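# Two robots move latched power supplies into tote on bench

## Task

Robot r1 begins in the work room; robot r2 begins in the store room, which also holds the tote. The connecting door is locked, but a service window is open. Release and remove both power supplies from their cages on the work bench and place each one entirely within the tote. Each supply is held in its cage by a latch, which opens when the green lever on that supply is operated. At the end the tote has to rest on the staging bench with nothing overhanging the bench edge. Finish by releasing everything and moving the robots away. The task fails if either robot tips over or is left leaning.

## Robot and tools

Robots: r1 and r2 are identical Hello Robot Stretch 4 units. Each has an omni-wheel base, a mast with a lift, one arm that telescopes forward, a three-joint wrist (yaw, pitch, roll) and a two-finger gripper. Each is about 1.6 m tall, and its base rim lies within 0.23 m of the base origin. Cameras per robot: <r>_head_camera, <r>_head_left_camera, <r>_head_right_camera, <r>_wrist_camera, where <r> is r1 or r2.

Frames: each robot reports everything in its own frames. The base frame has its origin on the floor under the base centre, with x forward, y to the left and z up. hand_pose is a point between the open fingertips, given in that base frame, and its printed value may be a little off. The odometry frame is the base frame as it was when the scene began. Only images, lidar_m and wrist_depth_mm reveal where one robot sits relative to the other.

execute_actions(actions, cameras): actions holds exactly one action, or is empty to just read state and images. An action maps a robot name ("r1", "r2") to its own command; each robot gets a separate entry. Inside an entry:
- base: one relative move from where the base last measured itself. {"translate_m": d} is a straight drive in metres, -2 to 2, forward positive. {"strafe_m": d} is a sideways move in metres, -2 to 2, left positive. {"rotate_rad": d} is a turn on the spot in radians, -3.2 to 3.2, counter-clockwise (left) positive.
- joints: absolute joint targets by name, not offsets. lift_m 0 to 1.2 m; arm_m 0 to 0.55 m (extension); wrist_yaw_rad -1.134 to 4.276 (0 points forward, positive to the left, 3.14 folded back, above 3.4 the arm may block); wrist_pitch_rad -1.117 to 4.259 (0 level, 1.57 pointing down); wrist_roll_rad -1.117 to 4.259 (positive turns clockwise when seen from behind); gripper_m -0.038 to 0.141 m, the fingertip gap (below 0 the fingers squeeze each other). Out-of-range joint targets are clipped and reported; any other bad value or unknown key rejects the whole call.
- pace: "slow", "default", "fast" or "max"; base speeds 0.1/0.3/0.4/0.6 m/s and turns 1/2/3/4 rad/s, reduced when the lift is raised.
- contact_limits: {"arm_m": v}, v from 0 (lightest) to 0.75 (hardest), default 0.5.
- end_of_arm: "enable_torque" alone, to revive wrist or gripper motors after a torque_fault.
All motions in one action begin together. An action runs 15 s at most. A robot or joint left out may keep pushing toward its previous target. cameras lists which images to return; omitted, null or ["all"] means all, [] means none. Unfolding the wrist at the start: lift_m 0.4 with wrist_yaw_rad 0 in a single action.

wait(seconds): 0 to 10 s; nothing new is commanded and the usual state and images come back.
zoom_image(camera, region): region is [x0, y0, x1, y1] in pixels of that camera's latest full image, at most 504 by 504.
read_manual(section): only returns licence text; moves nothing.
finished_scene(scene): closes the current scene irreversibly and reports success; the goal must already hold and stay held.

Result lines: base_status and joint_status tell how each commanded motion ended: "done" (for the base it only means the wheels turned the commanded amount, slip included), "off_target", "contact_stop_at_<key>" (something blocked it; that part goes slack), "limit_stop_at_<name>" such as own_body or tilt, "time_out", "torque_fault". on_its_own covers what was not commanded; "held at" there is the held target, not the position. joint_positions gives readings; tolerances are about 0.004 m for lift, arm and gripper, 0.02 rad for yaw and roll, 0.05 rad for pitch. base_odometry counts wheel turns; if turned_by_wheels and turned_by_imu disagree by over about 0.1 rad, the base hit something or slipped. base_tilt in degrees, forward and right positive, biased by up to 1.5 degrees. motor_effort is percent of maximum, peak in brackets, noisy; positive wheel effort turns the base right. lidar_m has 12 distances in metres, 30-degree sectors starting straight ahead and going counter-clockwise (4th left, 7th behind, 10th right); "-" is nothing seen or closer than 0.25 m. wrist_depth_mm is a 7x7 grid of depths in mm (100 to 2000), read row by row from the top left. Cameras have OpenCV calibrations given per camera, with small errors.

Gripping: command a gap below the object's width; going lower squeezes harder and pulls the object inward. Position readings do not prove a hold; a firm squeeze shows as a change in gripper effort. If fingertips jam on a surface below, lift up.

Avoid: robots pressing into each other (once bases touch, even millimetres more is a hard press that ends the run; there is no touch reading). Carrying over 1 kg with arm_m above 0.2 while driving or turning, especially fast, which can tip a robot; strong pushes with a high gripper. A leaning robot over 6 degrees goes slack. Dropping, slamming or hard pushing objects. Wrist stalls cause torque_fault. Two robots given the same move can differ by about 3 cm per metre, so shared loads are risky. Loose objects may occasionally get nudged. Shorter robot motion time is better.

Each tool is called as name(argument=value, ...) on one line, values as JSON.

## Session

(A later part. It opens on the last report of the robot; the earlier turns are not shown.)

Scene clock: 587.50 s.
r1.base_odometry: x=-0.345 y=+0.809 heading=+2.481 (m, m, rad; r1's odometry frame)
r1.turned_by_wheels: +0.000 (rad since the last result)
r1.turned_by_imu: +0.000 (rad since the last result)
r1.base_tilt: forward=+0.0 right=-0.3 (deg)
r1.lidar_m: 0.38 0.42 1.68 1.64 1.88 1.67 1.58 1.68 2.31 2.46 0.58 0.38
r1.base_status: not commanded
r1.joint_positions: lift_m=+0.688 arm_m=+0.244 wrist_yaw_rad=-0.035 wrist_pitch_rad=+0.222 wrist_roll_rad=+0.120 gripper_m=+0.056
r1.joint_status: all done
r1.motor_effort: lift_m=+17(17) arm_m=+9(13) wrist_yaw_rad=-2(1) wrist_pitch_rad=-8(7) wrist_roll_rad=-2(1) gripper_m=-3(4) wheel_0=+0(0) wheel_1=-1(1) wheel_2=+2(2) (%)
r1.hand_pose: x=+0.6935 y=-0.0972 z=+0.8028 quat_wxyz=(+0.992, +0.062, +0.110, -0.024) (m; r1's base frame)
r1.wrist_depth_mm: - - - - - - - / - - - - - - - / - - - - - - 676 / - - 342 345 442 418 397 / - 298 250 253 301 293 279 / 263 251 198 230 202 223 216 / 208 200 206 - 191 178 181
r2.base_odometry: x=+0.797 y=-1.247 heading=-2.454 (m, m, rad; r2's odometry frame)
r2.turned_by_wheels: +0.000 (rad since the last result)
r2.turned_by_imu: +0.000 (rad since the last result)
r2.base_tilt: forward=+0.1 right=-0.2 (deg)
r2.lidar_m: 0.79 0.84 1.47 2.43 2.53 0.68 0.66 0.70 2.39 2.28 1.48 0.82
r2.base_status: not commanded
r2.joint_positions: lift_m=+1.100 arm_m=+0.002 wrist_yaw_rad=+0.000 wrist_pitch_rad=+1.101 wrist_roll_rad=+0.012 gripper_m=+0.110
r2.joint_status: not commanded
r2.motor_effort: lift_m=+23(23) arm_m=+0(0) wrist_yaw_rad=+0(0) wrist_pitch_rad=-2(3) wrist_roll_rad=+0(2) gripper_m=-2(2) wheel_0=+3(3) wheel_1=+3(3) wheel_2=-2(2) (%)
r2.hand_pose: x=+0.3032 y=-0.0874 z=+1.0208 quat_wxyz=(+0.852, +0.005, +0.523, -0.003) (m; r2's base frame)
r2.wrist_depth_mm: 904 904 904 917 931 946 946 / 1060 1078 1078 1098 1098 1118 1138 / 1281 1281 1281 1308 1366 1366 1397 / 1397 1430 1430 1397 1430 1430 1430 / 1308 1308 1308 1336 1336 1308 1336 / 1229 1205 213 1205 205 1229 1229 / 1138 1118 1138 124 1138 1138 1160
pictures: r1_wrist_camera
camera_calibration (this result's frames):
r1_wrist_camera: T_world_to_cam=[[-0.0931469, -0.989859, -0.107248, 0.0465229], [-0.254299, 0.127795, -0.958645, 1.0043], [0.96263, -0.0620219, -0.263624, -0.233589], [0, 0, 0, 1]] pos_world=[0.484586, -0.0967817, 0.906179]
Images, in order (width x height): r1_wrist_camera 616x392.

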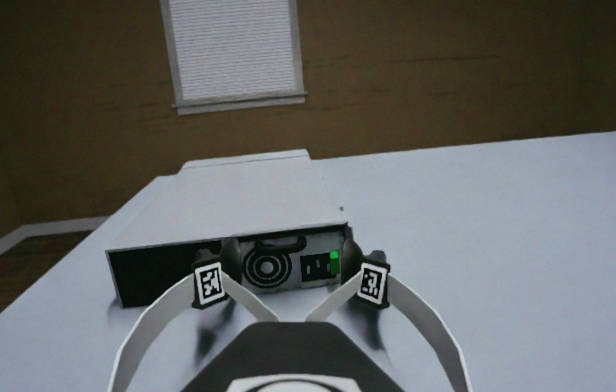

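execute_actions(actions=[{"r1":{"joints":{"arm_m":0.2515},"base":{"strafe_m":-0.0015},"pace":"slow"}}], cameras=[])

execute_actions(actions=[{"r1":{"joints":{"arm_m":0.2525,"gripper_m":0.046},"pace":"slow"}}], cameras=[])

execute_actions(actions=[{"r1":{"joints":{"arm_m":0.2535,"gripper_m":0.032,"wrist_yaw_rad":-0.02},"pace":"slow"}}], cameras=[])

execute_actions(actions=[{"r1":{"joints":{"arm_m":0.2565,"lift_m":0.687,"gripper_m":0.018},"pace":"slow"}}], cameras=[])

execute_actions(actions=[{"r1":{"joints":{"arm_m":0.2595,"lift_m":0.6855,"gripper_m":0.004},"pace":"slow"}}], cameras=["r1_wrist_camera"])

Scene clock: 588.53 s.
r1.base_odometry: x=-0.344 y=+0.810 heading=+2.481 (m, m, rad; r1's odometry frame)
r1.turned_by_wheels: +0.000 (rad since the last result)
r1.turned_by_imu: +0.000 (rad since the last result)
r1.base_tilt: forward=+0.0 right=-0.4 (deg)
r1.lidar_m: 0.38 0.41 1.70 1.65 1.88 1.67 1.59 1.69 2.31 2.46 0.55 0.40
r1.base_status: done
r1.joint_positions: lift_m=+0.688 arm_m=+0.250 wrist_yaw_rad=-0.036 wrist_pitch_rad=+0.222 wrist_roll_rad=+0.120 gripper_m=+0.056
r1.joint_status: all done
r1.motor_effort: lift_m=+17(17) arm_m=+10(8) wrist_yaw_rad=+1(2) wrist_pitch_rad=-8(8) wrist_roll_rad=+1(1) gripper_m=-3(2) wheel_0=-1(4) wheel_1=+1(4) wheel_2=+0(1) (%)
r1.hand_pose: x=+0.6987 y=-0.0975 z=+0.8028 quat_wxyz=(+0.992, +0.062, +0.110, -0.024) (m; r1's base frame)
r1.wrist_depth_mm: - - - - - - - / - - - - - - - / - - - - - - 683 / - - 338 347 442 415 399 / - 283 245 247 301 290 279 / 263 251 197 229 201 222 215 / 207 200 206 - 191 178 181
r2.base_odometry: x=+0.797 y=-1.247 heading=-2.454 (m, m, rad; r2's odometry frame)
r2.turned_by_wheels: +0.000 (rad since the last result)
r2.turned_by_imu: +0.000 (rad since the last result)
r2.base_tilt: forward=+0.1 right=-0.2 (deg)
r2.lidar_m: 0.79 0.84 1.50 2.41 2.57 0.73 0.66 0.71 2.37 2.29 1.50 0.85
r2.base_status: not commanded
r2.joint_positions: lift_m=+1.100 arm_m=+0.002 wrist_yaw_rad=+0.000 wrist_pitch_rad=+1.101 wrist_roll_rad=+0.012 gripper_m=+0.110
r2.joint_status: not commanded
r2.motor_effort: lift_m=+23(23) arm_m=+0(0) wrist_yaw_rad=+0(0) wrist_pitch_rad=-2(2) wrist_roll_rad=+0(0) gripper_m=-1(0) wheel_0=+3(3) wheel_1=+3(3) wheel_2=-2(2) (%)
r2.hand_pose: x=+0.3032 y=-0.0874 z=+1.0208 quat_wxyz=(+0.852, +0.005, +0.523, -0.003) (m; r2's base frame)
r2.wrist_depth_mm: 904 891 917 904 917 931 960 / 1060 1060 1078 1078 1098 1118 1118 / 1308 1255 1308 1366 1336 1336 1397 / 1464 1430 1430 1430 1464 1430 1430 / 1336 1308 1308 1336 1308 1336 1336 / 1229 1205 214 1229 205 1229 1229 / 1138 1138 1138 124 1138 1138 1160
pictures: none
No camera images: the call's "cameras" was empty. Leave "cameras" out to get every camera's image.

Scene clock: 589.37 s.
r1.base_odometry: x=-0.344 y=+0.810 heading=+2.481 (m, m, rad; r1's odometry frame)
r1.turned_by_wheels: +0.000 (rad since the last result)
r1.turned_by_imu: +0.000 (rad since the last result)
r1.base_tilt: forward=-0.1 right=-0.4 (deg)
r1.lidar_m: 0.34 0.40 1.69 1.62 1.89 1.68 1.59 1.67 2.29 2.46 0.57 0.39
r1.base_status: not commanded
r1.joint_positions: lift_m=+0.688 arm_m=+0.251 wrist_yaw_rad=-0.034 wrist_pitch_rad=+0.223 wrist_roll_rad=+0.120 gripper_m=+0.046
r1.joint_status: all done
r1.motor_effort: lift_m=+17(17) arm_m=+10(10) wrist_yaw_rad=-4(1) wrist_pitch_rad=-8(10) wrist_roll_rad=-1(2) gripper_m=-5(6) wheel_0=+0(1) wheel_1=+1(1) wheel_2=+0(0) (%)
r1.hand_pose: x=+0.6998 y=-0.0970 z=+0.8028 quat_wxyz=(+0.992, +0.062, +0.110, -0.024) (m; r1's base frame)
r1.wrist_depth_mm: - - - - - - - / - - - - - - - / - - - - - - 691 / - - 338 343 442 415 397 / - 279 242 246 304 289 278 / 263 249 195 226 198 222 216 / 207 200 205 - 189 178 181
r2.base_odometry: x=+0.797 y=-1.247 heading=-2.454 (m, m, rad; r2's odometry frame)
r2.turned_by_wheels: +0.000 (rad since the last result)
r2.turned_by_imu: +0.000 (rad since the last result)
r2.base_tilt: forward=+0.2 right=-0.2 (deg)
r2.lidar_m: 0.80 0.83 1.47 2.43 2.54 0.68 0.67 0.69 2.40 2.25 1.48 0.83
r2.base_status: not commanded
r2.joint_positions: lift_m=+1.100 arm_m=+0.002 wrist_yaw_rad=+0.000 wrist_pitch_rad=+1.101 wrist_roll_rad=+0.012 gripper_m=+0.110
r2.joint_status: not commanded
r2.motor_effort: lift_m=+23(23) arm_m=-1(1) wrist_yaw_rad=+0(0) wrist_pitch_rad=-3(3) wrist_roll_rad=-3(3) gripper_m=-2(1) wheel_0=+3(3) wheel_1=+3(3) wheel_2=-2(2) (%)
r2.hand_pose: x=+0.3032 y=-0.0874 z=+1.0208 quat_wxyz=(+0.852, +0.005, +0.523, -0.003) (m; r2's base frame)
r2.wrist_depth_mm: 891 904 917 917 931 917 946 / 1042 1060 1078 1078 1078 1118 1118 / 1281 1281 1308 1308 1366 1397 1397 / 1430 1397 1397 1430 1430 1464 1430 / 1308 1308 1308 1308 1308 1336 1336 / 1205 1205 214 1229 205 1205 1229 / 1138 1118 1138 124 1138 1138 1160
pictures: none
No camera images: the call's "cameras" was empty. Leave "cameras" out to get every camera's image.

Scene clock: 590.33 s.
r1.base_odometry: x=-0.344 y=+0.810 heading=+2.481 (m, m, rad; r1's odometry frame)
r1.turned_by_wheels: +0.000 (rad since the last result)
r1.turned_by_imu: +0.000 (rad since the last result)
r1.base_tilt: forward=-0.1 right=-0.3 (deg)
r1.lidar_m: 0.36 0.41 1.70 1.63 1.85 1.68 1.57 1.69 2.30 2.43 0.55 0.40
r1.base_status: not commanded
r1.joint_positions: lift_m=+0.688 arm_m=+0.252 wrist_yaw_rad=-0.024 wrist_pitch_rad=+0.223 wrist_roll_rad=+0.120 gripper_m=+0.032
r1.joint_status: all done
r1.motor_effort: lift_m=+17(17) arm_m=+9(12) wrist_yaw_rad=+10(12) wrist_pitch_rad=-11(9) wrist_roll_rad=-1(2) gripper_m=-6(11) wheel_0=+0(1) wheel_1=+1(1) wheel_2=-2(2) (%)
r1.hand_pose: x=+0.7019 y=-0.0941 z=+0.8026 quat_wxyz=(+0.992, +0.061, +0.111, -0.018) (m; r1's base frame)
r1.wrist_depth_mm: - - - - - - - / - - - - - - - / - - - - - - 676 / - - 336 319 436 413 397 / - 276 241 245 298 290 278 / 262 246 194 229 195 221 215 / 207 198 205 - 190 177 180
r2.base_odometry: x=+0.797 y=-1.247 heading=-2.454 (m, m, rad; r2's odometry frame)
r2.turned_by_wheels: +0.000 (rad since the last result)
r2.turned_by_imu: +0.000 (rad since the last result)
r2.base_tilt: forward=+0.1 right=-0.2 (deg)
r2.lidar_m: 0.80 0.84 1.50 2.43 2.51 0.71 0.64 0.73 2.37 2.26 1.47 0.86
r2.base_status: not commanded
r2.joint_positions: lift_m=+1.100 arm_m=+0.002 wrist_yaw_rad=+0.000 wrist_pitch_rad=+1.101 wrist_roll_rad=+0.012 gripper_m=+0.110
r2.joint_status: not commanded
r2.motor_effort: lift_m=+23(23) arm_m=+0(1) wrist_yaw_rad=+0(0) wrist_pitch_rad=-2(2) wrist_roll_rad=-2(1) gripper_m=-1(1) wheel_0=+3(3) wheel_1=+3(3) wheel_2=-2(2) (%)
r2.hand_pose: x=+0.3032 y=-0.0874 z=+1.0208 quat_wxyz=(+0.852, +0.005, +0.523, -0.003) (m; r2's base frame)
r2.wrist_depth_mm: 891 904 904 904 931 931 960 / 1042 1060 1060 1078 1098 1118 1118 / 1281 1308 1308 1336 1366 1366 1366 / 1430 1430 1430 1430 1464 1430 1430 / 1281 1336 1308 1336 1308 1336 1308 / 1229 1205 214 1205 205 1205 1205 / 1138 1118 1160 124 1138 1160 1160
pictures: none
No camera images: the call's "cameras" was empty. Leave "cameras" out to get every camera's image.

Scene clock: 591.30 s.
r1.base_odometry: x=-0.344 y=+0.810 heading=+2.481 (m, m, rad; r1's odometry frame)
r1.turned_by_wheels: +0.000 (rad since the last result)
r1.turned_by_imu: +0.000 (rad since the last result)
r1.base_tilt: forward=+0.0 right=-0.3 (deg)
r1.lidar_m: 0.35 0.39 1.68 1.63 1.87 1.64 1.61 1.68 2.28 2.47 0.54 0.38
r1.base_status: not commanded
r1.joint_positions: lift_m=+0.687 arm_m=+0.255 wrist_yaw_rad=-0.023 wrist_pitch_rad=+0.223 wrist_roll_rad=+0.120 gripper_m=+0.018
r1.joint_status: all done
r1.motor_effort: lift_m=+17(17) arm_m=+10(15) wrist_yaw_rad=+5(11) wrist_pitch_rad=-11(11) wrist_roll_rad=-2(1) gripper_m=-14(15) wheel_0=+0(0) wheel_1=+1(1) wheel_2=-2(2) (%)
r1.hand_pose: x=+0.7049 y=-0.0938 z=+0.8016 quat_wxyz=(+0.992, +0.061, +0.111, -0.018) (m; r1's base frame)
r1.wrist_depth_mm: - - - - - - - / - - - - - - - / - - - - - - 676 / - - 329 315 436 410 397 / - 273 237 240 297 287 276 / 258 240 193 226 186 220 213 / 204 196 203 - 189 176 179
r2.base_odometry: x=+0.797 y=-1.247 heading=-2.454 (m, m, rad; r2's odometry frame)
r2.turned_by_wheels: +0.000 (rad since the last result)
r2.turned_by_imu: +0.000 (rad since the last result)
r2.base_tilt: forward=+0.2 right=-0.2 (deg)
r2.lidar_m: 0.78 0.83 1.49 2.43 2.55 0.70 0.66 0.71 2.38 2.28 1.48 0.85
r2.base_status: not commanded
r2.joint_positions: lift_m=+1.100 arm_m=+0.002 wrist_yaw_rad=+0.000 wrist_pitch_rad=+1.101 wrist_roll_rad=+0.012 gripper_m=+0.110
r2.joint_status: not commanded
r2.motor_effort: lift_m=+22(23) arm_m=-1(1) wrist_yaw_rad=+0(0) wrist_pitch_rad=-3(2) wrist_roll_rad=-2(5) gripper_m=-1(0) wheel_0=+3(3) wheel_1=+3(3) wheel_2=-2(2) (%)
r2.hand_pose: x=+0.3032 y=-0.0874 z=+1.0208 quat_wxyz=(+0.852, +0.005, +0.523, -0.003) (m; r2's base frame)
r2.wrist_depth_mm: 904 891 891 904 931 931 946 / 1042 1078 1078 1118 1098 1118 1138 / 1281 1308 1308 1336 1336 1397 1366 / 1430 1397 1464 1430 1430 1430 1430 / 1308 1308 1308 1336 1336 1308 1308 / 1229 1205 214 1229 206 1229 1229 / 1160 1138 1138 123 1160 1138 1138
pictures: none
No camera images: the call's "cameras" was empty. Leave "cameras" out to get every camera's image.

Scene clock: 592.27 s.
r1.base_odometry: x=-0.344 y=+0.810 heading=+2.481 (m, m, rad; r1's odometry frame)
r1.turned_by_wheels: +0.000 (rad since the last result)
r1.turned_by_imu: +0.000 (rad since the last result)
r1.base_tilt: forward=+0.0 right=-0.5 (deg)
r1.lidar_m: 0.37 0.39 1.67 1.64 1.87 1.69 1.60 1.68 2.28 2.46 0.55 0.41
r1.base_status: not commanded
r1.joint_positions: lift_m=+0.686 arm_m=+0.258 wrist_yaw_rad=-0.023 wrist_pitch_rad=+0.223 wrist_roll_rad=+0.119 gripper_m=+0.004
r1.joint_status: all done
r1.motor_effort: lift_m=+17(17) arm_m=+9(11) wrist_yaw_rad=+7(12) wrist_pitch_rad=-9(11) wrist_roll_rad=-1(0) gripper_m=-22(21) wheel_0=+0(0) wheel_1=+1(0) wheel_2=-2(3) (%)
r1.hand_pose: x=+0.7079 y=-0.0939 z=+0.8002 quat_wxyz=(+0.992, +0.061, +0.110, -0.018) (m; r1's base frame)
r1.wrist_depth_mm: - - - - - - - / - - - - - - - / - - - - - - 668 / - - 327 310 436 404 392 / - 273 234 238 294 285 274 / 255 226 203 224 186 216 212 / 203 195 201 - 189 175 178
r2.base_odometry: x=+0.797 y=-1.247 heading=-2.454 (m, m, rad; r2's odometry frame)
r2.turned_by_wheels: +0.000 (rad since the last result)
r2.turned_by_imu: +0.000 (rad since the last result)
r2.base_tilt: forward=+0.0 right=-0.2 (deg)
r2.lidar_m: 0.79 0.84 1.45 2.41 2.53 0.70 0.65 0.72 2.39 2.26 1.46 0.81
r2.base_status: not commanded
r2.joint_positions: lift_m=+1.100 arm_m=+0.002 wrist_yaw_rad=+0.000 wrist_pitch_rad=+1.101 wrist_roll_rad=+0.012 gripper_m=+0.110
r2.joint_status: not commanded
r2.motor_effort: lift_m=+23(23) arm_m=+0(0) wrist_yaw_rad=+0(1) wrist_pitch_rad=-2(3) wrist_roll_rad=-3(0) gripper_m=+0(2) wheel_0=+3(3) wheel_1=+3(3) wheel_2=-2(2) (%)
r2.hand_pose: x=+0.3032 y=-0.0874 z=+1.0208 quat_wxyz=(+0.852, +0.005, +0.523, -0.003) (m; r2's base frame)
r2.wrist_depth_mm: 904 904 917 917 931 946 946 / 1060 1060 1060 1118 1098 1098 1118 / 1281 1281 1308 1308 1336 1366 1397 / 1430 1430 1397 1430 1464 1397 1464 / 1308 1336 1308 1308 1336 1336 1308 / 1229 1229 213 1229 205 1229 1255 / 1138 1138 1138 124 1138 1118 1160
pictures: r1_wrist_camera
camera_calibration (this result's frames):
r1_wrist_camera: T_world_to_cam=[[-0.0813573, -0.990995, -0.106347, 0.0416616], [-0.256413, 0.12392, -0.958591, 1.00612], [0.963137, -0.0507196, -0.264186, -0.246838], [0, 0, 0, 1]] pos_world=[0.49911, -0.0959112, 0.903673]
Images, in order (width x height): r1_wrist_camera 616x392.

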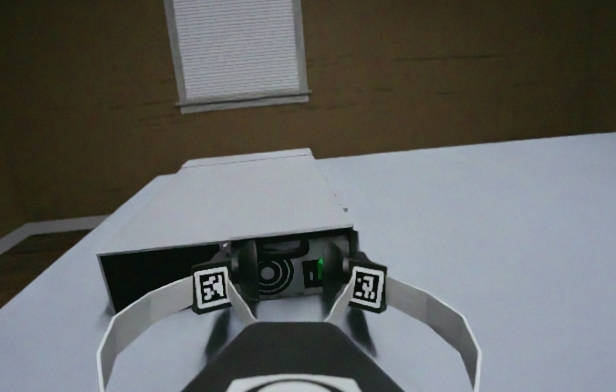

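execute_actions(actions=[{"r1":{"joints":{"arm_m":0.2625,"gripper_m":-0.010,"lift_m":0.6845},"pace":"slow"}}], cameras=[])

execute_actions(actions=[{"r1":{"joints":{"arm_m":0.266,"gripper_m":-0.024,"lift_m":0.6835},"pace":"slow"}}], cameras=[])

execute_actions(actions=[{"r1":{"joints":{"arm_m":0.269,"gripper_m":-0.038,"lift_m":0.6825},"pace":"slow"}}], cameras=[])

execute_actions(actions=[{"r1":{"joints":{"arm_m":0.263,"lift_m":0.687},"pace":"slow"}}], cameras=[])

execute_actions(actions=[{"r1":{"base":{"strafe_m":-0.008},"pace":"slow"}}], cameras=["r1_wrist_camera"])

execute_actions(actions=[{"r1":{"base":{"strafe_m":0.009},"pace":"slow"}}], cameras=["r1_wrist_camera"])

Scene clock: 593.50 s.
r1.base_odometry: x=-0.344 y=+0.810 heading=+2.481 (m, m, rad; r1's odometry frame)
r1.turned_by_wheels: +0.000 (rad since the last result)
r1.turned_by_imu: +0.000 (rad since the last result)
r1.base_tilt: forward=+0.0 right=-0.4 (deg)
r1.lidar_m: 0.39 0.41 1.70 1.61 1.89 1.66 1.60 1.69 2.30 2.46 0.57 0.40
r1.base_status: not commanded
r1.joint_positions: lift_m=+0.685 arm_m=+0.261 wrist_yaw_rad=-0.022 wrist_pitch_rad=+0.223 wrist_roll_rad=+0.119 gripper_m=-0.009
r1.joint_status: all done
r1.motor_effort: lift_m=+16(16) arm_m=+9(13) wrist_yaw_rad=+4(12) wrist_pitch_rad=-9(10) wrist_roll_rad=+2(2) gripper_m=-28(26) wheel_0=+0(0) wheel_1=+1(1) wheel_2=-2(2) (%)
r1.hand_pose: x=+0.7112 y=-0.0937 z=+0.7992 quat_wxyz=(+0.992, +0.060, +0.110, -0.018) (m; r1's base frame)
r1.wrist_depth_mm: - - - - - - - / - - - - - - - / - - - - - - 676 / - - 325 310 430 404 389 / - 265 233 233 294 282 271 / 253 223 202 231 190 215 211 / 202 194 200 - 187 173 177
r2.base_odometry: x=+0.797 y=-1.247 heading=-2.454 (m, m, rad; r2's odometry frame)
r2.turned_by_wheels: +0.000 (rad since the last result)
r2.turned_by_imu: +0.000 (rad since the last result)
r2.base_tilt: forward=+0.1 right=-0.2 (deg)
r2.lidar_m: 0.79 0.85 1.50 2.44 2.51 0.69 0.65 0.71 2.38 2.28 1.47 0.84
r2.base_status: not commanded
r2.joint_positions: lift_m=+1.100 arm_m=+0.002 wrist_yaw_rad=+0.000 wrist_pitch_rad=+1.101 wrist_roll_rad=+0.012 gripper_m=+0.110
r2.joint_status: not commanded
r2.motor_effort: lift_m=+23(23) arm_m=+0(0) wrist_yaw_rad=+0(0) wrist_pitch_rad=-3(2) wrist_roll_rad=-3(1) gripper_m=+0(0) wheel_0=+3(3) wheel_1=+3(3) wheel_2=-2(2) (%)
r2.hand_pose: x=+0.3032 y=-0.0874 z=+1.0208 quat_wxyz=(+0.852, +0.005, +0.523, -0.003) (m; r2's base frame)
r2.wrist_depth_mm: 891 891 904 917 931 931 960 / 1060 1060 1078 1078 1118 1138 1138 / 1281 1308 1308 1336 1336 1366 1366 / 1397 1430 1397 1430 1430 1430 1430 / 1308 1336 1308 1308 1308 1308 1308 / 1205 1205 214 1205 205 1205 1229 / 1138 1138 1160 124 1160 1138 1160
pictures: none
No camera images: the call's "cameras" was empty. Leave "cameras" out to get every camera's image.

Scene clock: 594.37 s.
r1.base_odometry: x=-0.344 y=+0.810 heading=+2.481 (m, m, rad; r1's odometry frame)
r1.turned_by_wheels: +0.000 (rad since the last result)
r1.turned_by_imu: +0.000 (rad since the last result)
r1.base_tilt: forward=+0.0 right=-0.3 (deg)
r1.lidar_m: 0.37 0.38 1.66 1.63 1.87 1.65 1.59 1.69 2.31 2.45 0.56 0.40
r1.base_status: not commanded
r1.joint_positions: lift_m=+0.684 arm_m=+0.264 wrist_yaw_rad=-0.023 wrist_pitch_rad=+0.223 wrist_roll_rad=+0.119 gripper_m=-0.023
r1.joint_status: all done
r1.motor_effort: lift_m=+17(19) arm_m=+9(11) wrist_yaw_rad=+6(11) wrist_pitch_rad=-8(8) wrist_roll_rad=+4(2) gripper_m=-30(30) wheel_0=+0(0) wheel_1=+1(1) wheel_2=-3(2) (%)
r1.hand_pose: x=+0.7146 y=-0.0938 z=+0.7983 quat_wxyz=(+0.992, +0.060, +0.110, -0.018) (m; r1's base frame)
r1.wrist_depth_mm: - - - - - - - / - - - - - - - / - - - - - - 661 / - - 320 306 427 402 384 / - 255 228 231 290 282 271 / 253 167 204 223 185 212 208 / 204 193 198 - 186 174 175
r2.base_odometry: x=+0.797 y=-1.247 heading=-2.454 (m, m, rad; r2's odometry frame)
r2.turned_by_wheels: +0.000 (rad since the last result)
r2.turned_by_imu: +0.000 (rad since the last result)
r2.base_tilt: forward=+0.1 right=-0.2 (deg)
r2.lidar_m: 0.77 0.83 1.46 2.43 2.54 0.70 0.66 0.69 2.37 2.27 1.50 0.83
r2.base_status: not commanded
r2.joint_positions: lift_m=+1.100 arm_m=+0.002 wrist_yaw_rad=+0.000 wrist_pitch_rad=+1.101 wrist_roll_rad=+0.012 gripper_m=+0.110
r2.joint_status: not commanded
r2.motor_effort: lift_m=+22(23) arm_m=+0(0) wrist_yaw_rad=+0(0) wrist_pitch_rad=-3(2) wrist_roll_rad=-2(2) gripper_m=-1(0) wheel_0=+3(3) wheel_1=+3(3) wheel_2=-2(2) (%)
r2.hand_pose: x=+0.3032 y=-0.0874 z=+1.0208 quat_wxyz=(+0.852, +0.005, +0.523, -0.003) (m; r2's base frame)
r2.wrist_depth_mm: 891 904 904 917 931 946 960 / 1042 1060 1060 1078 1078 1118 1138 / 1281 1308 1281 1308 1336 1366 1366 / 1430 1397 1430 1397 1464 1430 1430 / 1308 1308 1336 1308 1308 1308 1336 / 1229 1182 214 1229 205 1205 1229 / 1138 1118 1138 124 1138 1138 1160
pictures: none
No camera images: the call's "cameras" was empty. Leave "cameras" out to get every camera's image.

Scene clock: 595.23 s.
r1.base_odometry: x=-0.344 y=+0.810 heading=+2.481 (m, m, rad; r1's odometry frame)
r1.turned_by_wheels: +0.000 (rad since the last result)
r1.turned_by_imu: +0.000 (rad since the last result)
r1.base_tilt: forward=-0.1 right=-0.4 (deg)
r1.lidar_m: 0.37 0.39 1.65 1.64 1.87 1.66 1.59 1.68 2.30 2.45 0.54 0.39
r1.base_status: not commanded
r1.joint_positions: lift_m=+0.683 arm_m=+0.267 wrist_yaw_rad=-0.022 wrist_pitch_rad=+0.223 wrist_roll_rad=+0.119 gripper_m=-0.037
r1.joint_status: all done
r1.motor_effort: lift_m=+17(17) arm_m=+8(11) wrist_yaw_rad=+5(11) wrist_pitch_rad=-9(8) wrist_roll_rad=+4(3) gripper_m=-32(31) wheel_0=+0(0) wheel_1=+1(1) wheel_2=-2(2) (%)
r1.hand_pose: x=+0.7178 y=-0.0936 z=+0.7973 quat_wxyz=(+0.992, +0.060, +0.110, -0.018) (m; r1's base frame)
r1.wrist_depth_mm: - - - - - - - / - - - - - - - / - - - - - - 654 / - - 317 303 427 402 382 / - 251 226 226 289 279 270 / 252 168 195 222 182 202 207 / 194 192 198 - 185 174 174
r2.base_odometry: x=+0.797 y=-1.247 heading=-2.454 (m, m, rad; r2's odometry frame)
r2.turned_by_wheels: +0.000 (rad since the last result)
r2.turned_by_imu: +0.000 (rad since the last result)
r2.base_tilt: forward=+0.1 right=-0.2 (deg)
r2.lidar_m: 0.80 0.83 1.47 2.44 2.55 0.72 0.66 0.70 2.38 2.25 1.49 0.82
r2.base_status: not commanded
r2.joint_positions: lift_m=+1.100 arm_m=+0.002 wrist_yaw_rad=+0.000 wrist_pitch_rad=+1.101 wrist_roll_rad=+0.012 gripper_m=+0.110
r2.joint_status: not commanded
r2.motor_effort: lift_m=+23(23) arm_m=+0(1) wrist_yaw_rad=+0(0) wrist_pitch_rad=-3(3) wrist_roll_rad=-1(4) gripper_m=-1(0) wheel_0=+3(3) wheel_1=+3(3) wheel_2=-3(2) (%)
r2.hand_pose: x=+0.3032 y=-0.0874 z=+1.0208 quat_wxyz=(+0.852, +0.005, +0.523, -0.003) (m; r2's base frame)
r2.wrist_depth_mm: 891 904 904 917 931 946 946 / 1042 1078 1060 1078 1098 1098 1118 / 1308 1281 1308 1336 1366 1397 1366 / 1430 1430 1430 1430 1430 1430 1430 / 1308 1281 1336 1308 1308 1336 1308 / 1205 1182 214 1205 205 1255 1255 / 1138 1118 1138 124 1138 1138 1138
pictures: none
No camera images: the call's "cameras" was empty. Leave "cameras" out to get every camera's image.

Scene clock: 596.00 s.
r1.base_odometry: x=-0.344 y=+0.810 heading=+2.481 (m, m, rad; r1's odometry frame)
r1.turned_by_wheels: +0.000 (rad since the last result)
r1.turned_by_imu: +0.000 (rad since the last result)
r1.base_tilt: forward=+0.0 right=-0.4 (deg)
r1.lidar_m: 0.37 0.41 1.68 1.64 1.86 1.66 1.59 1.69 2.28 2.47 0.57 0.39
r1.base_status: not commanded
r1.joint_positions: lift_m=+0.687 arm_m=+0.265 wrist_yaw_rad=-0.018 wrist_pitch_rad=+0.225 wrist_roll_rad=+0.119 gripper_m=-0.037
r1.joint_status: all done
r1.motor_effort: lift_m=+25(24) arm_m=-12(12) wrist_yaw_rad=-7(5) wrist_pitch_rad=-16(18) wrist_roll_rad=+5(3) gripper_m=-32(32) wheel_0=+0(0) wheel_1=+0(1) wheel_2=+1(2) (%)
r1.hand_pose: x=+0.7156 y=-0.0925 z=+0.8003 quat_wxyz=(+0.992, +0.060, +0.112, -0.016) (m; r1's base frame)
r1.wrist_depth_mm: - - - - - - - / - - - - - - - / - - - - - - 661 / - - 320 307 427 404 384 / - 259 231 230 290 282 273 / 254 164 182 231 183 204 211 / 206 195 201 - 187 176 176
r2.base_odometry: x=+0.797 y=-1.247 heading=-2.454 (m, m, rad; r2's odometry frame)
r2.turned_by_wheels: +0.000 (rad since the last result)
r2.turned_by_imu: +0.000 (rad since the last result)
r2.base_tilt: forward=+0.1 right=-0.2 (deg)
r2.lidar_m: 0.79 0.83 1.46 2.44 2.54 0.71 0.65 0.69 2.38 2.29 1.49 0.86
r2.base_status: not commanded
r2.joint_positions: lift_m=+1.100 arm_m=+0.002 wrist_yaw_rad=+0.000 wrist_pitch_rad=+1.101 wrist_roll_rad=+0.012 gripper_m=+0.110
r2.joint_status: not commanded
r2.motor_effort: lift_m=+23(23) arm_m=-1(0) wrist_yaw_rad=+0(0) wrist_pitch_rad=-2(2) wrist_roll_rad=+1(2) gripper_m=-1(0) wheel_0=+3(3) wheel_1=+3(3) wheel_2=-2(2) (%)
r2.hand_pose: x=+0.3032 y=-0.0874 z=+1.0208 quat_wxyz=(+0.852, +0.005, +0.523, -0.003) (m; r2's base frame)
r2.wrist_depth_mm: 891 904 904 917 931 931 960 / 1042 1060 1078 1078 1118 1118 1118 / 1281 1308 1308 1336 1336 1336 1397 / 1430 1430 1430 1397 1430 1430 1464 / 1281 1308 1336 1308 1336 1308 1336 / 1205 1205 214 1255 206 1229 1229 / 1138 1118 1138 124 1138 1138 1182
pictures: none
No camera images: the call's "cameras" was empty. Leave "cameras" out to get every camera's image.

Scene clock: 596.80 s.
r1.base_odometry: x=-0.340 y=+0.816 heading=+2.482 (m, m, rad; r1's odometry frame)
r1.turned_by_wheels: +0.001 (rad since the last result)
r1.turned_by_imu: +0.001 (rad since the last result)
r1.base_tilt: forward=+0.0 right=-0.4 (deg)
r1.lidar_m: 0.36 0.38 1.69 1.65 1.90 1.68 1.59 1.67 2.32 2.45 0.54 0.39
r1.base_status: done
r1.joint_positions: lift_m=+0.687 arm_m=+0.265 wrist_yaw_rad=-0.015 wrist_pitch_rad=+0.225 wrist_roll_rad=+0.119 gripper_m=-0.037
r1.joint_status: not commanded
r1.on_its_own: wrist_yaw_rad is at rest, and its effort (-16) is outside its rest range (-13 to +13)
r1.motor_effort: lift_m=+25(24) arm_m=-11(12) wrist_yaw_rad=-16(16) wrist_pitch_rad=-15(16) wrist_roll_rad=+5(6) gripper_m=-31(32) wheel_0=+3(4) wheel_1=+0(2) wheel_2=+4(4) (%)
r1.hand_pose: x=+0.7157 y=-0.0916 z=+0.8003 quat_wxyz=(+0.992, +0.060, +0.112, -0.014) (m; r1's base frame)
r1.wrist_depth_mm: - - - - - - - / - - - - - - - / - - - - - - 654 / - - 322 306 424 399 382 / - 255 224 229 293 283 272 / 254 166 196 225 182 204 211 / 198 195 200 - 187 176 177
r2.base_odometry: x=+0.797 y=-1.247 heading=-2.454 (m, m, rad; r2's odometry frame)
r2.turned_by_wheels: +0.000 (rad since the last result)
r2.turned_by_imu: +0.000 (rad since the last result)
r2.base_tilt: forward=+0.1 right=-0.2 (deg)
r2.lidar_m: 0.79 0.85 1.49 2.42 2.54 0.70 0.66 0.70 2.40 2.27 1.49 0.83
r2.base_status: not commanded
r2.joint_positions: lift_m=+1.100 arm_m=+0.002 wrist_yaw_rad=+0.000 wrist_pitch_rad=+1.101 wrist_roll_rad=+0.012 gripper_m=+0.110
r2.joint_status: not commanded
r2.motor_effort: lift_m=+23(23) arm_m=-1(0) wrist_yaw_rad=+0(0) wrist_pitch_rad=-2(3) wrist_roll_rad=-4(0) gripper_m=-1(1) wheel_0=+3(3) wheel_1=+3(3) wheel_2=-2(2) (%)
r2.hand_pose: x=+0.3032 y=-0.0874 z=+1.0208 quat_wxyz=(+0.852, +0.005, +0.523, -0.003) (m; r2's base frame)
r2.wrist_depth_mm: 878 904 917 917 931 931 946 / 1060 1060 1078 1098 1098 1118 1138 / 1281 1308 1308 1336 1336 1366 1366 / 1397 1430 1430 1430 1464 1397 1430 / 1308 1308 1308 1336 1308 1308 1336 / 1229 1205 213 1229 205 1205 1205 / 1138 1138 1138 124 1138 1138 1138
pictures: r1_wrist_camera
camera_calibration (this result's frames):
r1_wrist_camera: T_world_to_cam=[[-0.0732482, -0.991712, -0.105553, 0.0381009], [-0.259826, 0.121158, -0.958025, 1.00968], [0.962873, -0.0427482, -0.266547, -0.251307], [0, 0, 0, 1]] pos_world=[0.507108, -0.0952885, 0.904333]
Images, in order (width x height): r1_wrist_camera 616x392.

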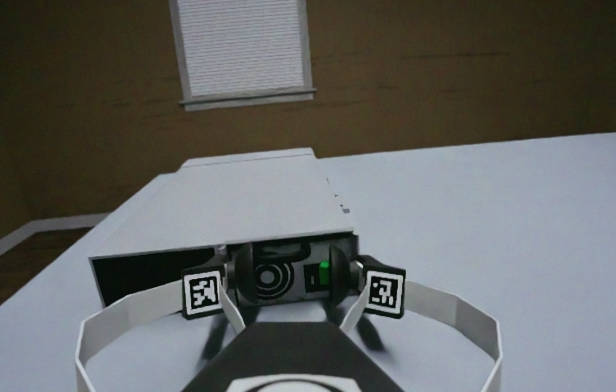

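Scene clock: 597.63 s.
r1.base_odometry: x=-0.345 y=+0.809 heading=+2.481 (m, m, rad; r1's odometry frame)
r1.turned_by_wheels: +0.000 (rad since the last result)
r1.turned_by_imu: +0.000 (rad since the last result)
r1.base_tilt: forward=+0.0 right=-0.3 (deg)
r1.lidar_m: 0.35 0.39 1.67 1.63 1.86 1.67 1.59 1.66 2.30 2.46 0.55 0.39
r1.base_status: done
r1.joint_positions: lift_m=+0.687 arm_m=+0.265 wrist_yaw_rad=-0.019 wrist_pitch_rad=+0.225 wrist_roll_rad=+0.119 gripper_m=-0.037
r1.joint_status: not commanded
r1.motor_effort: lift_m=+25(25) arm_m=-11(11) wrist_yaw_rad=-5(18) wrist_pitch_rad=-18(16) wrist_roll_rad=+2(3) gripper_m=-32(33) wheel_0=-3(3) wheel_1=-1(3) wheel_2=+4(5) (%)
r1.hand_pose: x=+0.7153 y=-0.0927 z=+0.8003 quat_wxyz=(+0.992, +0.060, +0.112, -0.016) (m; r1's base frame)
r1.wrist_depth_mm: - - - - - - - / - - - - - - - / - - - - - - 668 / - - 322 306 427 402 387 / - 257 231 231 290 282 272 / 255 164 182 231 184 204 211 / 206 195 200 - 187 176 177
r2.base_odometry: x=+0.797 y=-1.247 heading=-2.454 (m, m, rad; r2's odometry frame)
r2.turned_by_wheels: +0.000 (rad since the last result)
r2.turned_by_imu: +0.000 (rad since the last result)
r2.base_tilt: forward=+0.1 right=-0.2 (deg)
r2.lidar_m: 0.80 0.84 1.47 2.43 2.52 0.72 0.66 0.71 2.39 2.25 1.47 0.84
r2.base_status: not commanded
r2.joint_positions: lift_m=+1.100 arm_m=+0.002 wrist_yaw_rad=+0.000 wrist_pitch_rad=+1.101 wrist_roll_rad=+0.012 gripper_m=+0.110
r2.joint_status: not commanded
r2.motor_effort: lift_m=+23(23) arm_m=+0(1) wrist_yaw_rad=+0(0) wrist_pitch_rad=-2(3) wrist_roll_rad=-2(2) gripper_m=-1(1) wheel_0=+3(3) wheel_1=+3(3) wheel_2=-2(2) (%)
r2.hand_pose: x=+0.3032 y=-0.0874 z=+1.0208 quat_wxyz=(+0.852, +0.005, +0.523, -0.003) (m; r2's base frame)
r2.wrist_depth_mm: 904 904 904 904 917 946 931 / 1042 1042 1078 1078 1078 1118 1118 / 1281 1281 1336 1336 1366 1366 1397 / 1430 1397 1430 1464 1430 1397 1430 / 1336 1308 1308 1336 1336 1308 1336 / 1229 1205 213 1229 205 1205 1255 / 1160 1118 1138 124 1138 1160 1160
pictures: r1_wrist_camera
camera_calibration (this result's frames):
r1_wrist_camera: T_world_to_cam=[[-0.0771154, -0.991419, -0.105554, 0.0397857], [-0.259351, 0.122171, -0.958025, 1.00947], [0.962699, -0.046503, -0.266547, -0.251216], [0, 0, 0, 1]] pos_world=[0.506721, -0.0955659, 0.904333]
Images, in order (width x height): r1_wrist_camera 616x392.

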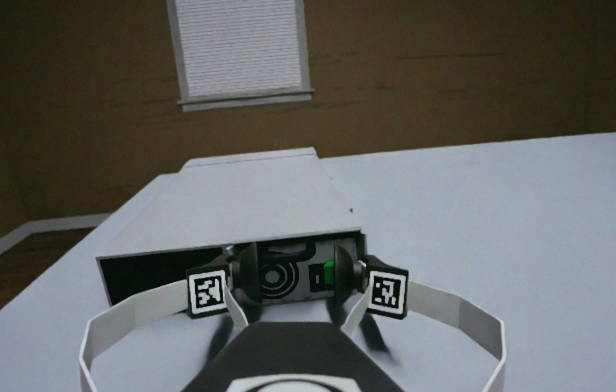

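execute_actions(actions=[{"r1":{"joints":{"arm_m":0.2575,"gripper_m":-0.010},"pace":"slow"}}], cameras=[])

execute_actions(actions=[{"r1":{"joints":{"arm_m":0.2515,"gripper_m":0.018,"lift_m":0.688},"pace":"slow"}}], cameras=["r1_wrist_camera"])

execute_actions(actions=[{"r1":{"joints":{"arm_m":0.247,"gripper_m":0.05},"pace":"slow"}}], cameras=["r1_wrist_camera"])

zoom_image(camera="r1_wrist_camera", region=[200, 210, 420, 350])

Scene clock: 599.07 s.
r1.base_odometry: x=-0.345 y=+0.809 heading=+2.482 (m, m, rad; r1's odometry frame)
r1.turned_by_wheels: +0.000 (rad since the last result)
r1.turned_by_imu: +0.001 (rad since the last result)
r1.base_tilt: forward=+0.0 right=-0.4 (deg)
r1.lidar_m: 0.36 0.40 1.70 1.63 1.89 1.64 1.59 1.66 2.30 2.45 0.55 0.41
r1.base_status: not commanded
r1.joint_positions: lift_m=+0.687 arm_m=+0.258 wrist_yaw_rad=-0.021 wrist_pitch_rad=+0.225 wrist_roll_rad=+0.120 gripper_m=-0.009
r1.joint_status: all done
r1.motor_effort: lift_m=+24(25) arm_m=-5(14) wrist_yaw_rad=+2(13) wrist_pitch_rad=-15(18) wrist_roll_rad=+0(3) gripper_m=-19(33) wheel_0=+2(3) wheel_1=+1(1) wheel_2=-1(3) (%)
r1.hand_pose: x=+0.7086 y=-0.0934 z=+0.8006 quat_wxyz=(+0.992, +0.061, +0.111, -0.017) (m; r1's base frame)
r1.wrist_depth_mm: - - - - - - - / - - - - - - - / - - - - - - 661 / - - 325 304 427 402 384 / - 283 236 237 293 283 273 / 256 224 187 224 188 216 211 / 203 195 202 - 188 173 177
r2.base_odometry: x=+0.797 y=-1.247 heading=-2.454 (m, m, rad; r2's odometry frame)
r2.turned_by_wheels: +0.000 (rad since the last result)
r2.turned_by_imu: +0.000 (rad since the last result)
r2.base_tilt: forward=+0.1 right=-0.2 (deg)
r2.lidar_m: 0.78 0.84 1.48 2.45 2.56 0.69 0.66 0.70 2.37 2.27 1.49 0.84
r2.base_status: not commanded
r2.joint_positions: lift_m=+1.100 arm_m=+0.002 wrist_yaw_rad=+0.000 wrist_pitch_rad=+1.101 wrist_roll_rad=+0.012 gripper_m=+0.110
r2.joint_status: not commanded
r2.motor_effort: lift_m=+22(23) arm_m=+0(0) wrist_yaw_rad=+0(1) wrist_pitch_rad=-2(3) wrist_roll_rad=-4(3) gripper_m=+0(1) wheel_0=+3(3) wheel_1=+3(3) wheel_2=-2(2) (%)
r2.hand_pose: x=+0.3032 y=-0.0874 z=+1.0208 quat_wxyz=(+0.852, +0.005, +0.523, -0.003) (m; r2's base frame)
r2.wrist_depth_mm: 904 917 904 917 917 931 960 / 1060 1078 1078 1078 1098 1118 1138 / 1281 1281 1336 1308 1336 1366 1366 / 1397 1430 1430 1430 1430 1430 1397 / 1308 1308 1308 1308 1336 1308 1366 / 1229 1229 213 1229 206 1229 1229 / 1138 1118 1160 124 1138 1160 1138
pictures: none
No camera images: the call's "cameras" was empty. Leave "cameras" out to get every camera's image.

Scene clock: 600.40 s.
r1.base_odometry: x=-0.345 y=+0.809 heading=+2.482 (m, m, rad; r1's odometry frame)
r1.turned_by_wheels: +0.000 (rad since the last result)
r1.turned_by_imu: +0.000 (rad since the last result)
r1.base_tilt: forward=-0.1 right=-0.4 (deg)
r1.lidar_m: 0.35 0.39 1.69 1.65 1.88 1.66 1.58 1.67 2.33 2.46 0.53 0.38
r1.base_status: not commanded
r1.joint_positions: lift_m=+0.688 arm_m=+0.253 wrist_yaw_rad=-0.020 wrist_pitch_rad=+0.224 wrist_roll_rad=+0.120 gripper_m=+0.018
r1.joint_status: all done
r1.motor_effort: lift_m=+23(22) arm_m=-7(13) wrist_yaw_rad=-2(8) wrist_pitch_rad=-10(17) wrist_roll_rad=-1(1) gripper_m=-11(21) wheel_0=+2(2) wheel_1=+1(1) wheel_2=+0(1) (%)
r1.hand_pose: x=+0.7031 y=-0.0930 z=+0.8020 quat_wxyz=(+0.992, +0.061, +0.111, -0.017) (m; r1's base frame)
r1.wrist_depth_mm: - - - - - - - / - - - - - - - / - - - - - - 668 / - - 336 315 439 415 394 / - 287 241 242 296 289 277 / 260 242 190 225 187 221 214 / 206 198 204 - 189 177 179
r2.base_odometry: x=+0.797 y=-1.247 heading=-2.454 (m, m, rad; r2's odometry frame)
r2.turned_by_wheels: +0.000 (rad since the last result)
r2.turned_by_imu: +0.000 (rad since the last result)
r2.base_tilt: forward=+0.2 right=-0.2 (deg)
r2.lidar_m: 0.78 0.83 1.49 2.44 2.52 0.72 0.65 0.69 2.37 2.28 1.49 0.84
r2.base_status: not commanded
r2.joint_positions: lift_m=+1.100 arm_m=+0.002 wrist_yaw_rad=+0.000 wrist_pitch_rad=+1.101 wrist_roll_rad=+0.012 gripper_m=+0.110
r2.joint_status: not commanded
r2.motor_effort: lift_m=+23(23) arm_m=+0(0) wrist_yaw_rad=+0(0) wrist_pitch_rad=-2(2) wrist_roll_rad=+0(2) gripper_m=-1(1) wheel_0=+3(3) wheel_1=+3(3) wheel_2=-2(2) (%)
r2.hand_pose: x=+0.3032 y=-0.0874 z=+1.0208 quat_wxyz=(+0.852, +0.005, +0.523, -0.003) (m; r2's base frame)
r2.wrist_depth_mm: 904 904 917 917 917 931 960 / 1060 1060 1060 1078 1078 1118 1118 / 1308 1281 1336 1308 1366 1366 1366 / 1430 1430 1397 1430 1430 1430 1430 / 1308 1308 1308 1308 1308 1308 1308 / 1229 1205 214 1229 205 1229 1229 / 1138 1138 1138 124 1160 1138 1138
pictures: r1_wrist_camera
camera_calibration (this result's frames):
r1_wrist_camera: T_world_to_cam=[[-0.0782617, -0.991186, -0.106887, 0.0406149], [-0.257398, 0.12367, -0.958359, 1.00696], [0.963131, -0.0474903, -0.264808, -0.240802], [0, 0, 0, 1]] pos_world=[0.494292, -0.0957099, 0.905603]
Images, in order (width x height): r1_wrist_camera 616x392.

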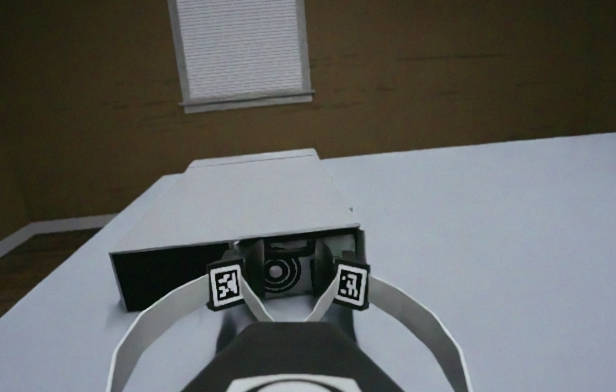

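Scene clock: 601.90 s.
r1.base_odometry: x=-0.345 y=+0.809 heading=+2.482 (m, m, rad; r1's odometry frame)
r1.turned_by_wheels: +0.000 (rad since the last result)
r1.turned_by_imu: +0.000 (rad since the last result)
r1.base_tilt: forward=+0.0 right=-0.3 (deg)
r1.lidar_m: 0.38 0.40 1.68 1.63 1.88 1.69 1.59 1.66 2.31 2.44 0.54 0.37
r1.base_status: not commanded
r1.joint_positions: lift_m=+0.688 arm_m=+0.248 wrist_yaw_rad=-0.019 wrist_pitch_rad=+0.222 wrist_roll_rad=+0.120 gripper_m=+0.050
r1.joint_status: all done
r1.motor_effort: lift_m=+23(23) arm_m=-8(7) wrist_yaw_rad=-4(8) wrist_pitch_rad=-8(11) wrist_roll_rad=-2(1) gripper_m=-1(5) wheel_0=+2(2) wheel_1=+1(1) wheel_2=+0(0) (%)
r1.hand_pose: x=+0.6990 y=-0.0927 z=+0.8024 quat_wxyz=(+0.992, +0.061, +0.110, -0.016) (m; r1's base frame)
r1.wrist_depth_mm: - - - - - - - / - - - - - - - / - - - - - - 691 / - - 340 320 442 418 399 / - 296 244 247 300 290 279 / 263 251 198 200 190 223 216 / 207 199 206 - 186 180 180
r2.base_odometry: x=+0.797 y=-1.247 heading=-2.454 (m, m, rad; r2's odometry frame)
r2.turned_by_wheels: +0.000 (rad since the last result)
r2.turned_by_imu: +0.000 (rad since the last result)
r2.base_tilt: forward=+0.1 right=-0.3 (deg)
r2.lidar_m: 0.78 0.84 1.48 2.44 2.55 0.72 0.65 0.68 2.40 2.27 1.49 0.83
r2.base_status: not commanded
r2.joint_positions: lift_m=+1.100 arm_m=+0.002 wrist_yaw_rad=+0.000 wrist_pitch_rad=+1.101 wrist_roll_rad=+0.012 gripper_m=+0.110
r2.joint_status: not commanded
r2.motor_effort: lift_m=+23(23) arm_m=+0(1) wrist_yaw_rad=+0(0) wrist_pitch_rad=-2(3) wrist_roll_rad=-1(1) gripper_m=+0(1) wheel_0=+3(3) wheel_1=+3(3) wheel_2=-2(2) (%)
r2.hand_pose: x=+0.3032 y=-0.0874 z=+1.0208 quat_wxyz=(+0.852, +0.005, +0.523, -0.003) (m; r2's base frame)
r2.wrist_depth_mm: 904 904 904 917 931 931 946 / 1060 1078 1078 1060 1098 1098 1118 / 1281 1308 1308 1308 1336 1366 1336 / 1430 1397 1464 1464 1464 1430 1430 / 1308 1308 1308 1308 1336 1336 1336 / 1229 1182 214 1229 205 1229 1229 / 1138 1118 1138 124 1138 1118 1160
pictures: r1_wrist_camera
camera_calibration (this result's frames):
r1_wrist_camera: T_world_to_cam=[[-0.0772729, -0.991255, -0.106966, 0.0399386], [-0.256213, 0.123427, -0.958708, 1.00568], [0.963527, -0.046676, -0.26351, -0.238015], [0, 0, 0, 1]] pos_world=[0.490089, -0.0956485, 0.905708]
Images, in order (width x height): r1_wrist_camera 616x392.

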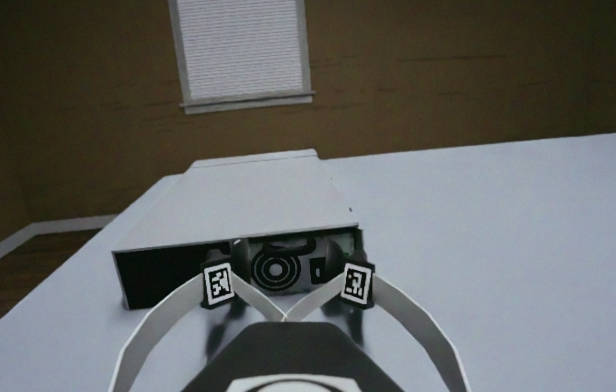

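Region (200, 210, 420, 350) of r1_wrist_camera's 616x392 image, scaled by 2.291; it fills the top 321 rows of this view, and the rest is white.

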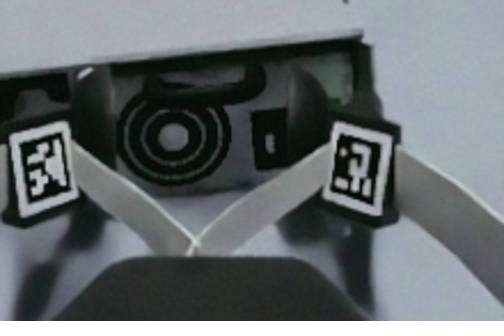

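execute_actions(actions=[{"r1":{"joints":{"gripper_m":0.038},"base":{"strafe_m":0.002},"pace":"slow"}}], cameras=[])

execute_actions(actions=[{"r1":{"joints":{"arm_m":0.225}}}], cameras=[])

execute_actions(actions=[{"r1":{"joints":{"gripper_m":0.056,"wrist_yaw_rad":-0.035},"base":{"strafe_m":-0.004}}}], cameras=["r1_wrist_camera"])

zoom_image(camera="r1_wrist_camera", region=[200, 190, 420, 330])

Scene clock: 603.03 s.
r1.base_odometry: x=-0.346 y=+0.807 heading=+2.482 (m, m, rad; r1's odometry frame)
r1.turned_by_wheels: +0.000 (rad since the last result)
r1.turned_by_imu: +0.000 (rad since the last result)
r1.base_tilt: forward=-0.1 right=-0.4 (deg)
r1.lidar_m: 0.36 0.40 1.69 1.64 1.88 1.65 1.59 1.66 2.32 2.47 0.57 0.37
r1.base_status: done
r1.joint_positions: lift_m=+0.688 arm_m=+0.248 wrist_yaw_rad=-0.019 wrist_pitch_rad=+0.222 wrist_roll_rad=+0.120 gripper_m=+0.038
r1.joint_status: all done
r1.motor_effort: lift_m=+23(23) arm_m=-8(8) wrist_yaw_rad=-5(5) wrist_pitch_rad=-7(7) wrist_roll_rad=+0(0) gripper_m=-2(4) wheel_0=+1(5) wheel_1=-1(7) wheel_2=+0(0) (%)
r1.hand_pose: x=+0.6990 y=-0.0928 z=+0.8024 quat_wxyz=(+0.992, +0.061, +0.110, -0.016) (m; r1's base frame)
r1.wrist_depth_mm: - - - - - - - / - - - - - - - / - - - - - - 683 / - - 338 319 445 418 399 / - 298 247 246 298 291 279 / 262 252 189 228 194 223 216 / 208 198 207 - 187 179 181
r2.base_odometry: x=+0.797 y=-1.247 heading=-2.454 (m, m, rad; r2's odometry frame)
r2.turned_by_wheels: +0.000 (rad since the last result)
r2.turned_by_imu: +0.000 (rad since the last result)
r2.base_tilt: forward=+0.1 right=-0.2 (deg)
r2.lidar_m: 0.78 0.83 1.48 2.44 2.54 0.69 0.64 0.73 2.35 2.26 1.50 0.83
r2.base_status: not commanded
r2.joint_positions: lift_m=+1.100 arm_m=+0.002 wrist_yaw_rad=+0.000 wrist_pitch_rad=+1.101 wrist_roll_rad=+0.012 gripper_m=+0.110
r2.joint_status: not commanded
r2.motor_effort: lift_m=+22(23) arm_m=-1(1) wrist_yaw_rad=+0(0) wrist_pitch_rad=-2(2) wrist_roll_rad=-1(3) gripper_m=-1(2) wheel_0=+3(3) wheel_1=+3(3) wheel_2=-2(2) (%)
r2.hand_pose: x=+0.3032 y=-0.0874 z=+1.0208 quat_wxyz=(+0.852, +0.005, +0.523, -0.003) (m; r2's base frame)
r2.wrist_depth_mm: 904 917 904 917 917 931 946 / 1042 1060 1060 1078 1098 1118 1118 / 1281 1308 1336 1336 1366 1397 1366 / 1397 1430 1430 1430 1430 1430 1430 / 1281 1336 1281 1336 1336 1336 1336 / 1229 1205 213 1182 205 1229 1229 / 1138 1118 1138 124 1160 1138 1138
pictures: none
No camera images: the call's "cameras" was empty. Leave "cameras" out to get every camera's image.

Scene clock: 603.80 s.
r1.base_odometry: x=-0.346 y=+0.807 heading=+2.482 (m, m, rad; r1's odometry frame)
r1.turned_by_wheels: +0.000 (rad since the last result)
r1.turned_by_imu: +0.000 (rad since the last result)
r1.base_tilt: forward=+0.0 right=-0.4 (deg)
r1.lidar_m: 0.37 0.41 1.68 1.62 1.88 1.67 1.59 1.66 2.30 2.46 0.56 0.38
r1.base_status: not commanded
r1.joint_positions: lift_m=+0.688 arm_m=+0.227 wrist_yaw_rad=-0.020 wrist_pitch_rad=+0.222 wrist_roll_rad=+0.120 gripper_m=+0.038
r1.joint_status: all done
r1.motor_effort: lift_m=+23(23) arm_m=-9(5) wrist_yaw_rad=-3(4) wrist_pitch_rad=-7(7) wrist_roll_rad=+0(0) gripper_m=-2(1) wheel_0=+1(1) wheel_1=-1(1) wheel_2=+0(0) (%)
r1.hand_pose: x=+0.6771 y=-0.0930 z=+0.8024 quat_wxyz=(+0.992, +0.061, +0.110, -0.017) (m; r1's base frame)
r1.wrist_depth_mm: - - - - - - - / - - - - - - - / - - - - - - 683 / - - 338 319 442 415 397 / - 314 267 268 298 290 279 / 262 254 189 226 195 222 215 / 208 198 206 - 189 178 180
r2.base_odometry: x=+0.797 y=-1.247 heading=-2.454 (m, m, rad; r2's odometry frame)
r2.turned_by_wheels: +0.000 (rad since the last result)
r2.turned_by_imu: +0.000 (rad since the last result)
r2.base_tilt: forward=+0.1 right=-0.2 (deg)
r2.lidar_m: 0.78 0.83 1.48 2.43 2.57 0.69 0.65 0.71 2.39 2.28 1.48 0.84
r2.base_status: not commanded
r2.joint_positions: lift_m=+1.100 arm_m=+0.002 wrist_yaw_rad=+0.000 wrist_pitch_rad=+1.101 wrist_roll_rad=+0.012 gripper_m=+0.110
r2.joint_status: not commanded
r2.motor_effort: lift_m=+23(23) arm_m=-1(0) wrist_yaw_rad=+0(0) wrist_pitch_rad=-2(2) wrist_roll_rad=-3(2) gripper_m=-2(0) wheel_0=+3(3) wheel_1=+3(3) wheel_2=-2(2) (%)
r2.hand_pose: x=+0.3032 y=-0.0874 z=+1.0208 quat_wxyz=(+0.852, +0.005, +0.523, -0.003) (m; r2's base frame)
r2.wrist_depth_mm: 891 904 904 917 931 946 946 / 1060 1078 1098 1098 1098 1118 1138 / 1281 1308 1308 1336 1336 1366 1397 / 1464 1430 1430 1397 1464 1430 1430 / 1308 1308 1281 1336 1336 1308 1336 / 1229 1205 213 1229 205 1229 1229 / 1182 1138 1138 124 1138 1138 1160
pictures: none
No camera images: the call's "cameras" was empty. Leave "cameras" out to get every camera's image.

Scene clock: 604.70 s.
r1.base_odometry: x=-0.344 y=+0.811 heading=+2.482 (m, m, rad; r1's odometry frame)
r1.turned_by_wheels: +0.000 (rad since the last result)
r1.turned_by_imu: +0.000 (rad since the last result)
r1.base_tilt: forward=+0.0 right=-0.4 (deg)
r1.lidar_m: 0.38 0.42 1.70 1.63 1.88 1.66 1.59 1.66 2.30 2.44 0.56 0.39
r1.base_status: done
r1.joint_positions: lift_m=+0.688 arm_m=+0.227 wrist_yaw_rad=-0.035 wrist_pitch_rad=+0.222 wrist_roll_rad=+0.120 gripper_m=+0.056
r1.joint_status: all done
r1.motor_effort: lift_m=+23(23) arm_m=-9(9) wrist_yaw_rad=-3(5) wrist_pitch_rad=-7(7) wrist_roll_rad=-1(1) gripper_m=-2(5) wheel_0=+1(3) wheel_1=+0(8) wheel_2=+0(0) (%)
r1.hand_pose: x=+0.6756 y=-0.0972 z=+0.8024 quat_wxyz=(+0.992, +0.062, +0.110, -0.024) (m; r1's base frame)
r1.wrist_depth_mm: - - - - - - - / - - - - - - - / - - - - - - 683 / - - 340 345 439 415 394 / - 307 264 272 298 289 279 / 262 254 198 229 202 222 215 / 208 198 206 - 191 177 180
r2.base_odometry: x=+0.797 y=-1.247 heading=-2.454 (m, m, rad; r2's odometry frame)
r2.turned_by_wheels: +0.000 (rad since the last result)
r2.turned_by_imu: +0.000 (rad since the last result)
r2.base_tilt: forward=+0.1 right=-0.3 (deg)
r2.lidar_m: 0.79 0.82 1.48 2.42 2.57 0.70 0.67 0.72 2.39 2.28 1.48 0.84
r2.base_status: not commanded
r2.joint_positions: lift_m=+1.100 arm_m=+0.002 wrist_yaw_rad=+0.000 wrist_pitch_rad=+1.101 wrist_roll_rad=+0.012 gripper_m=+0.110
r2.joint_status: not commanded
r2.motor_effort: lift_m=+22(23) arm_m=+0(0) wrist_yaw_rad=+0(0) wrist_pitch_rad=-3(3) wrist_roll_rad=-1(3) gripper_m=-1(0) wheel_0=+3(3) wheel_1=+3(3) wheel_2=-2(2) (%)
r2.hand_pose: x=+0.3032 y=-0.0874 z=+1.0208 quat_wxyz=(+0.852, +0.005, +0.523, -0.003) (m; r2's base frame)
r2.wrist_depth_mm: 891 904 891 917 931 946 946 / 1060 1060 1078 1078 1078 1118 1138 / 1281 1281 1308 1336 1366 1366 1397 / 1430 1397 1397 1430 1464 1430 1430 / 1308 1308 1281 1336 1308 1336 1336 / 1229 1205 213 1255 206 1229 1205 / 1138 1118 1138 124 1138 1138 1160
pictures: r1_wrist_camera
camera_calibration (this result's frames):
r1_wrist_camera: T_world_to_cam=[[-0.0930014, -0.989903, -0.10697, 0.0445058], [-0.254161, 0.127479, -0.958724, 0.999287], [0.96268, -0.0619751, -0.26345, -0.216689], [0, 0, 0, 1]] pos_world=[0.466721, -0.0967608, 0.905714]
Images, in order (width x height): r1_wrist_camera 616x392.

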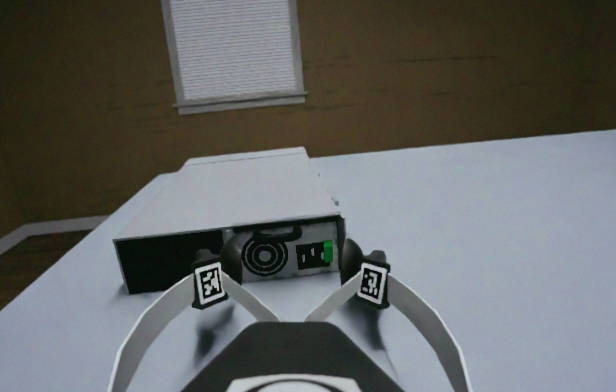

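Region (200, 190, 420, 330) of r1_wrist_camera's 616x392 image, scaled by 2.291; it fills the top 321 rows of this view, and the rest is white.

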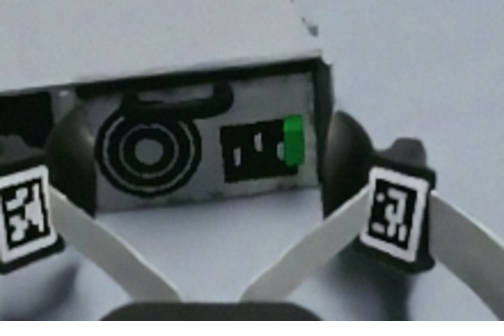

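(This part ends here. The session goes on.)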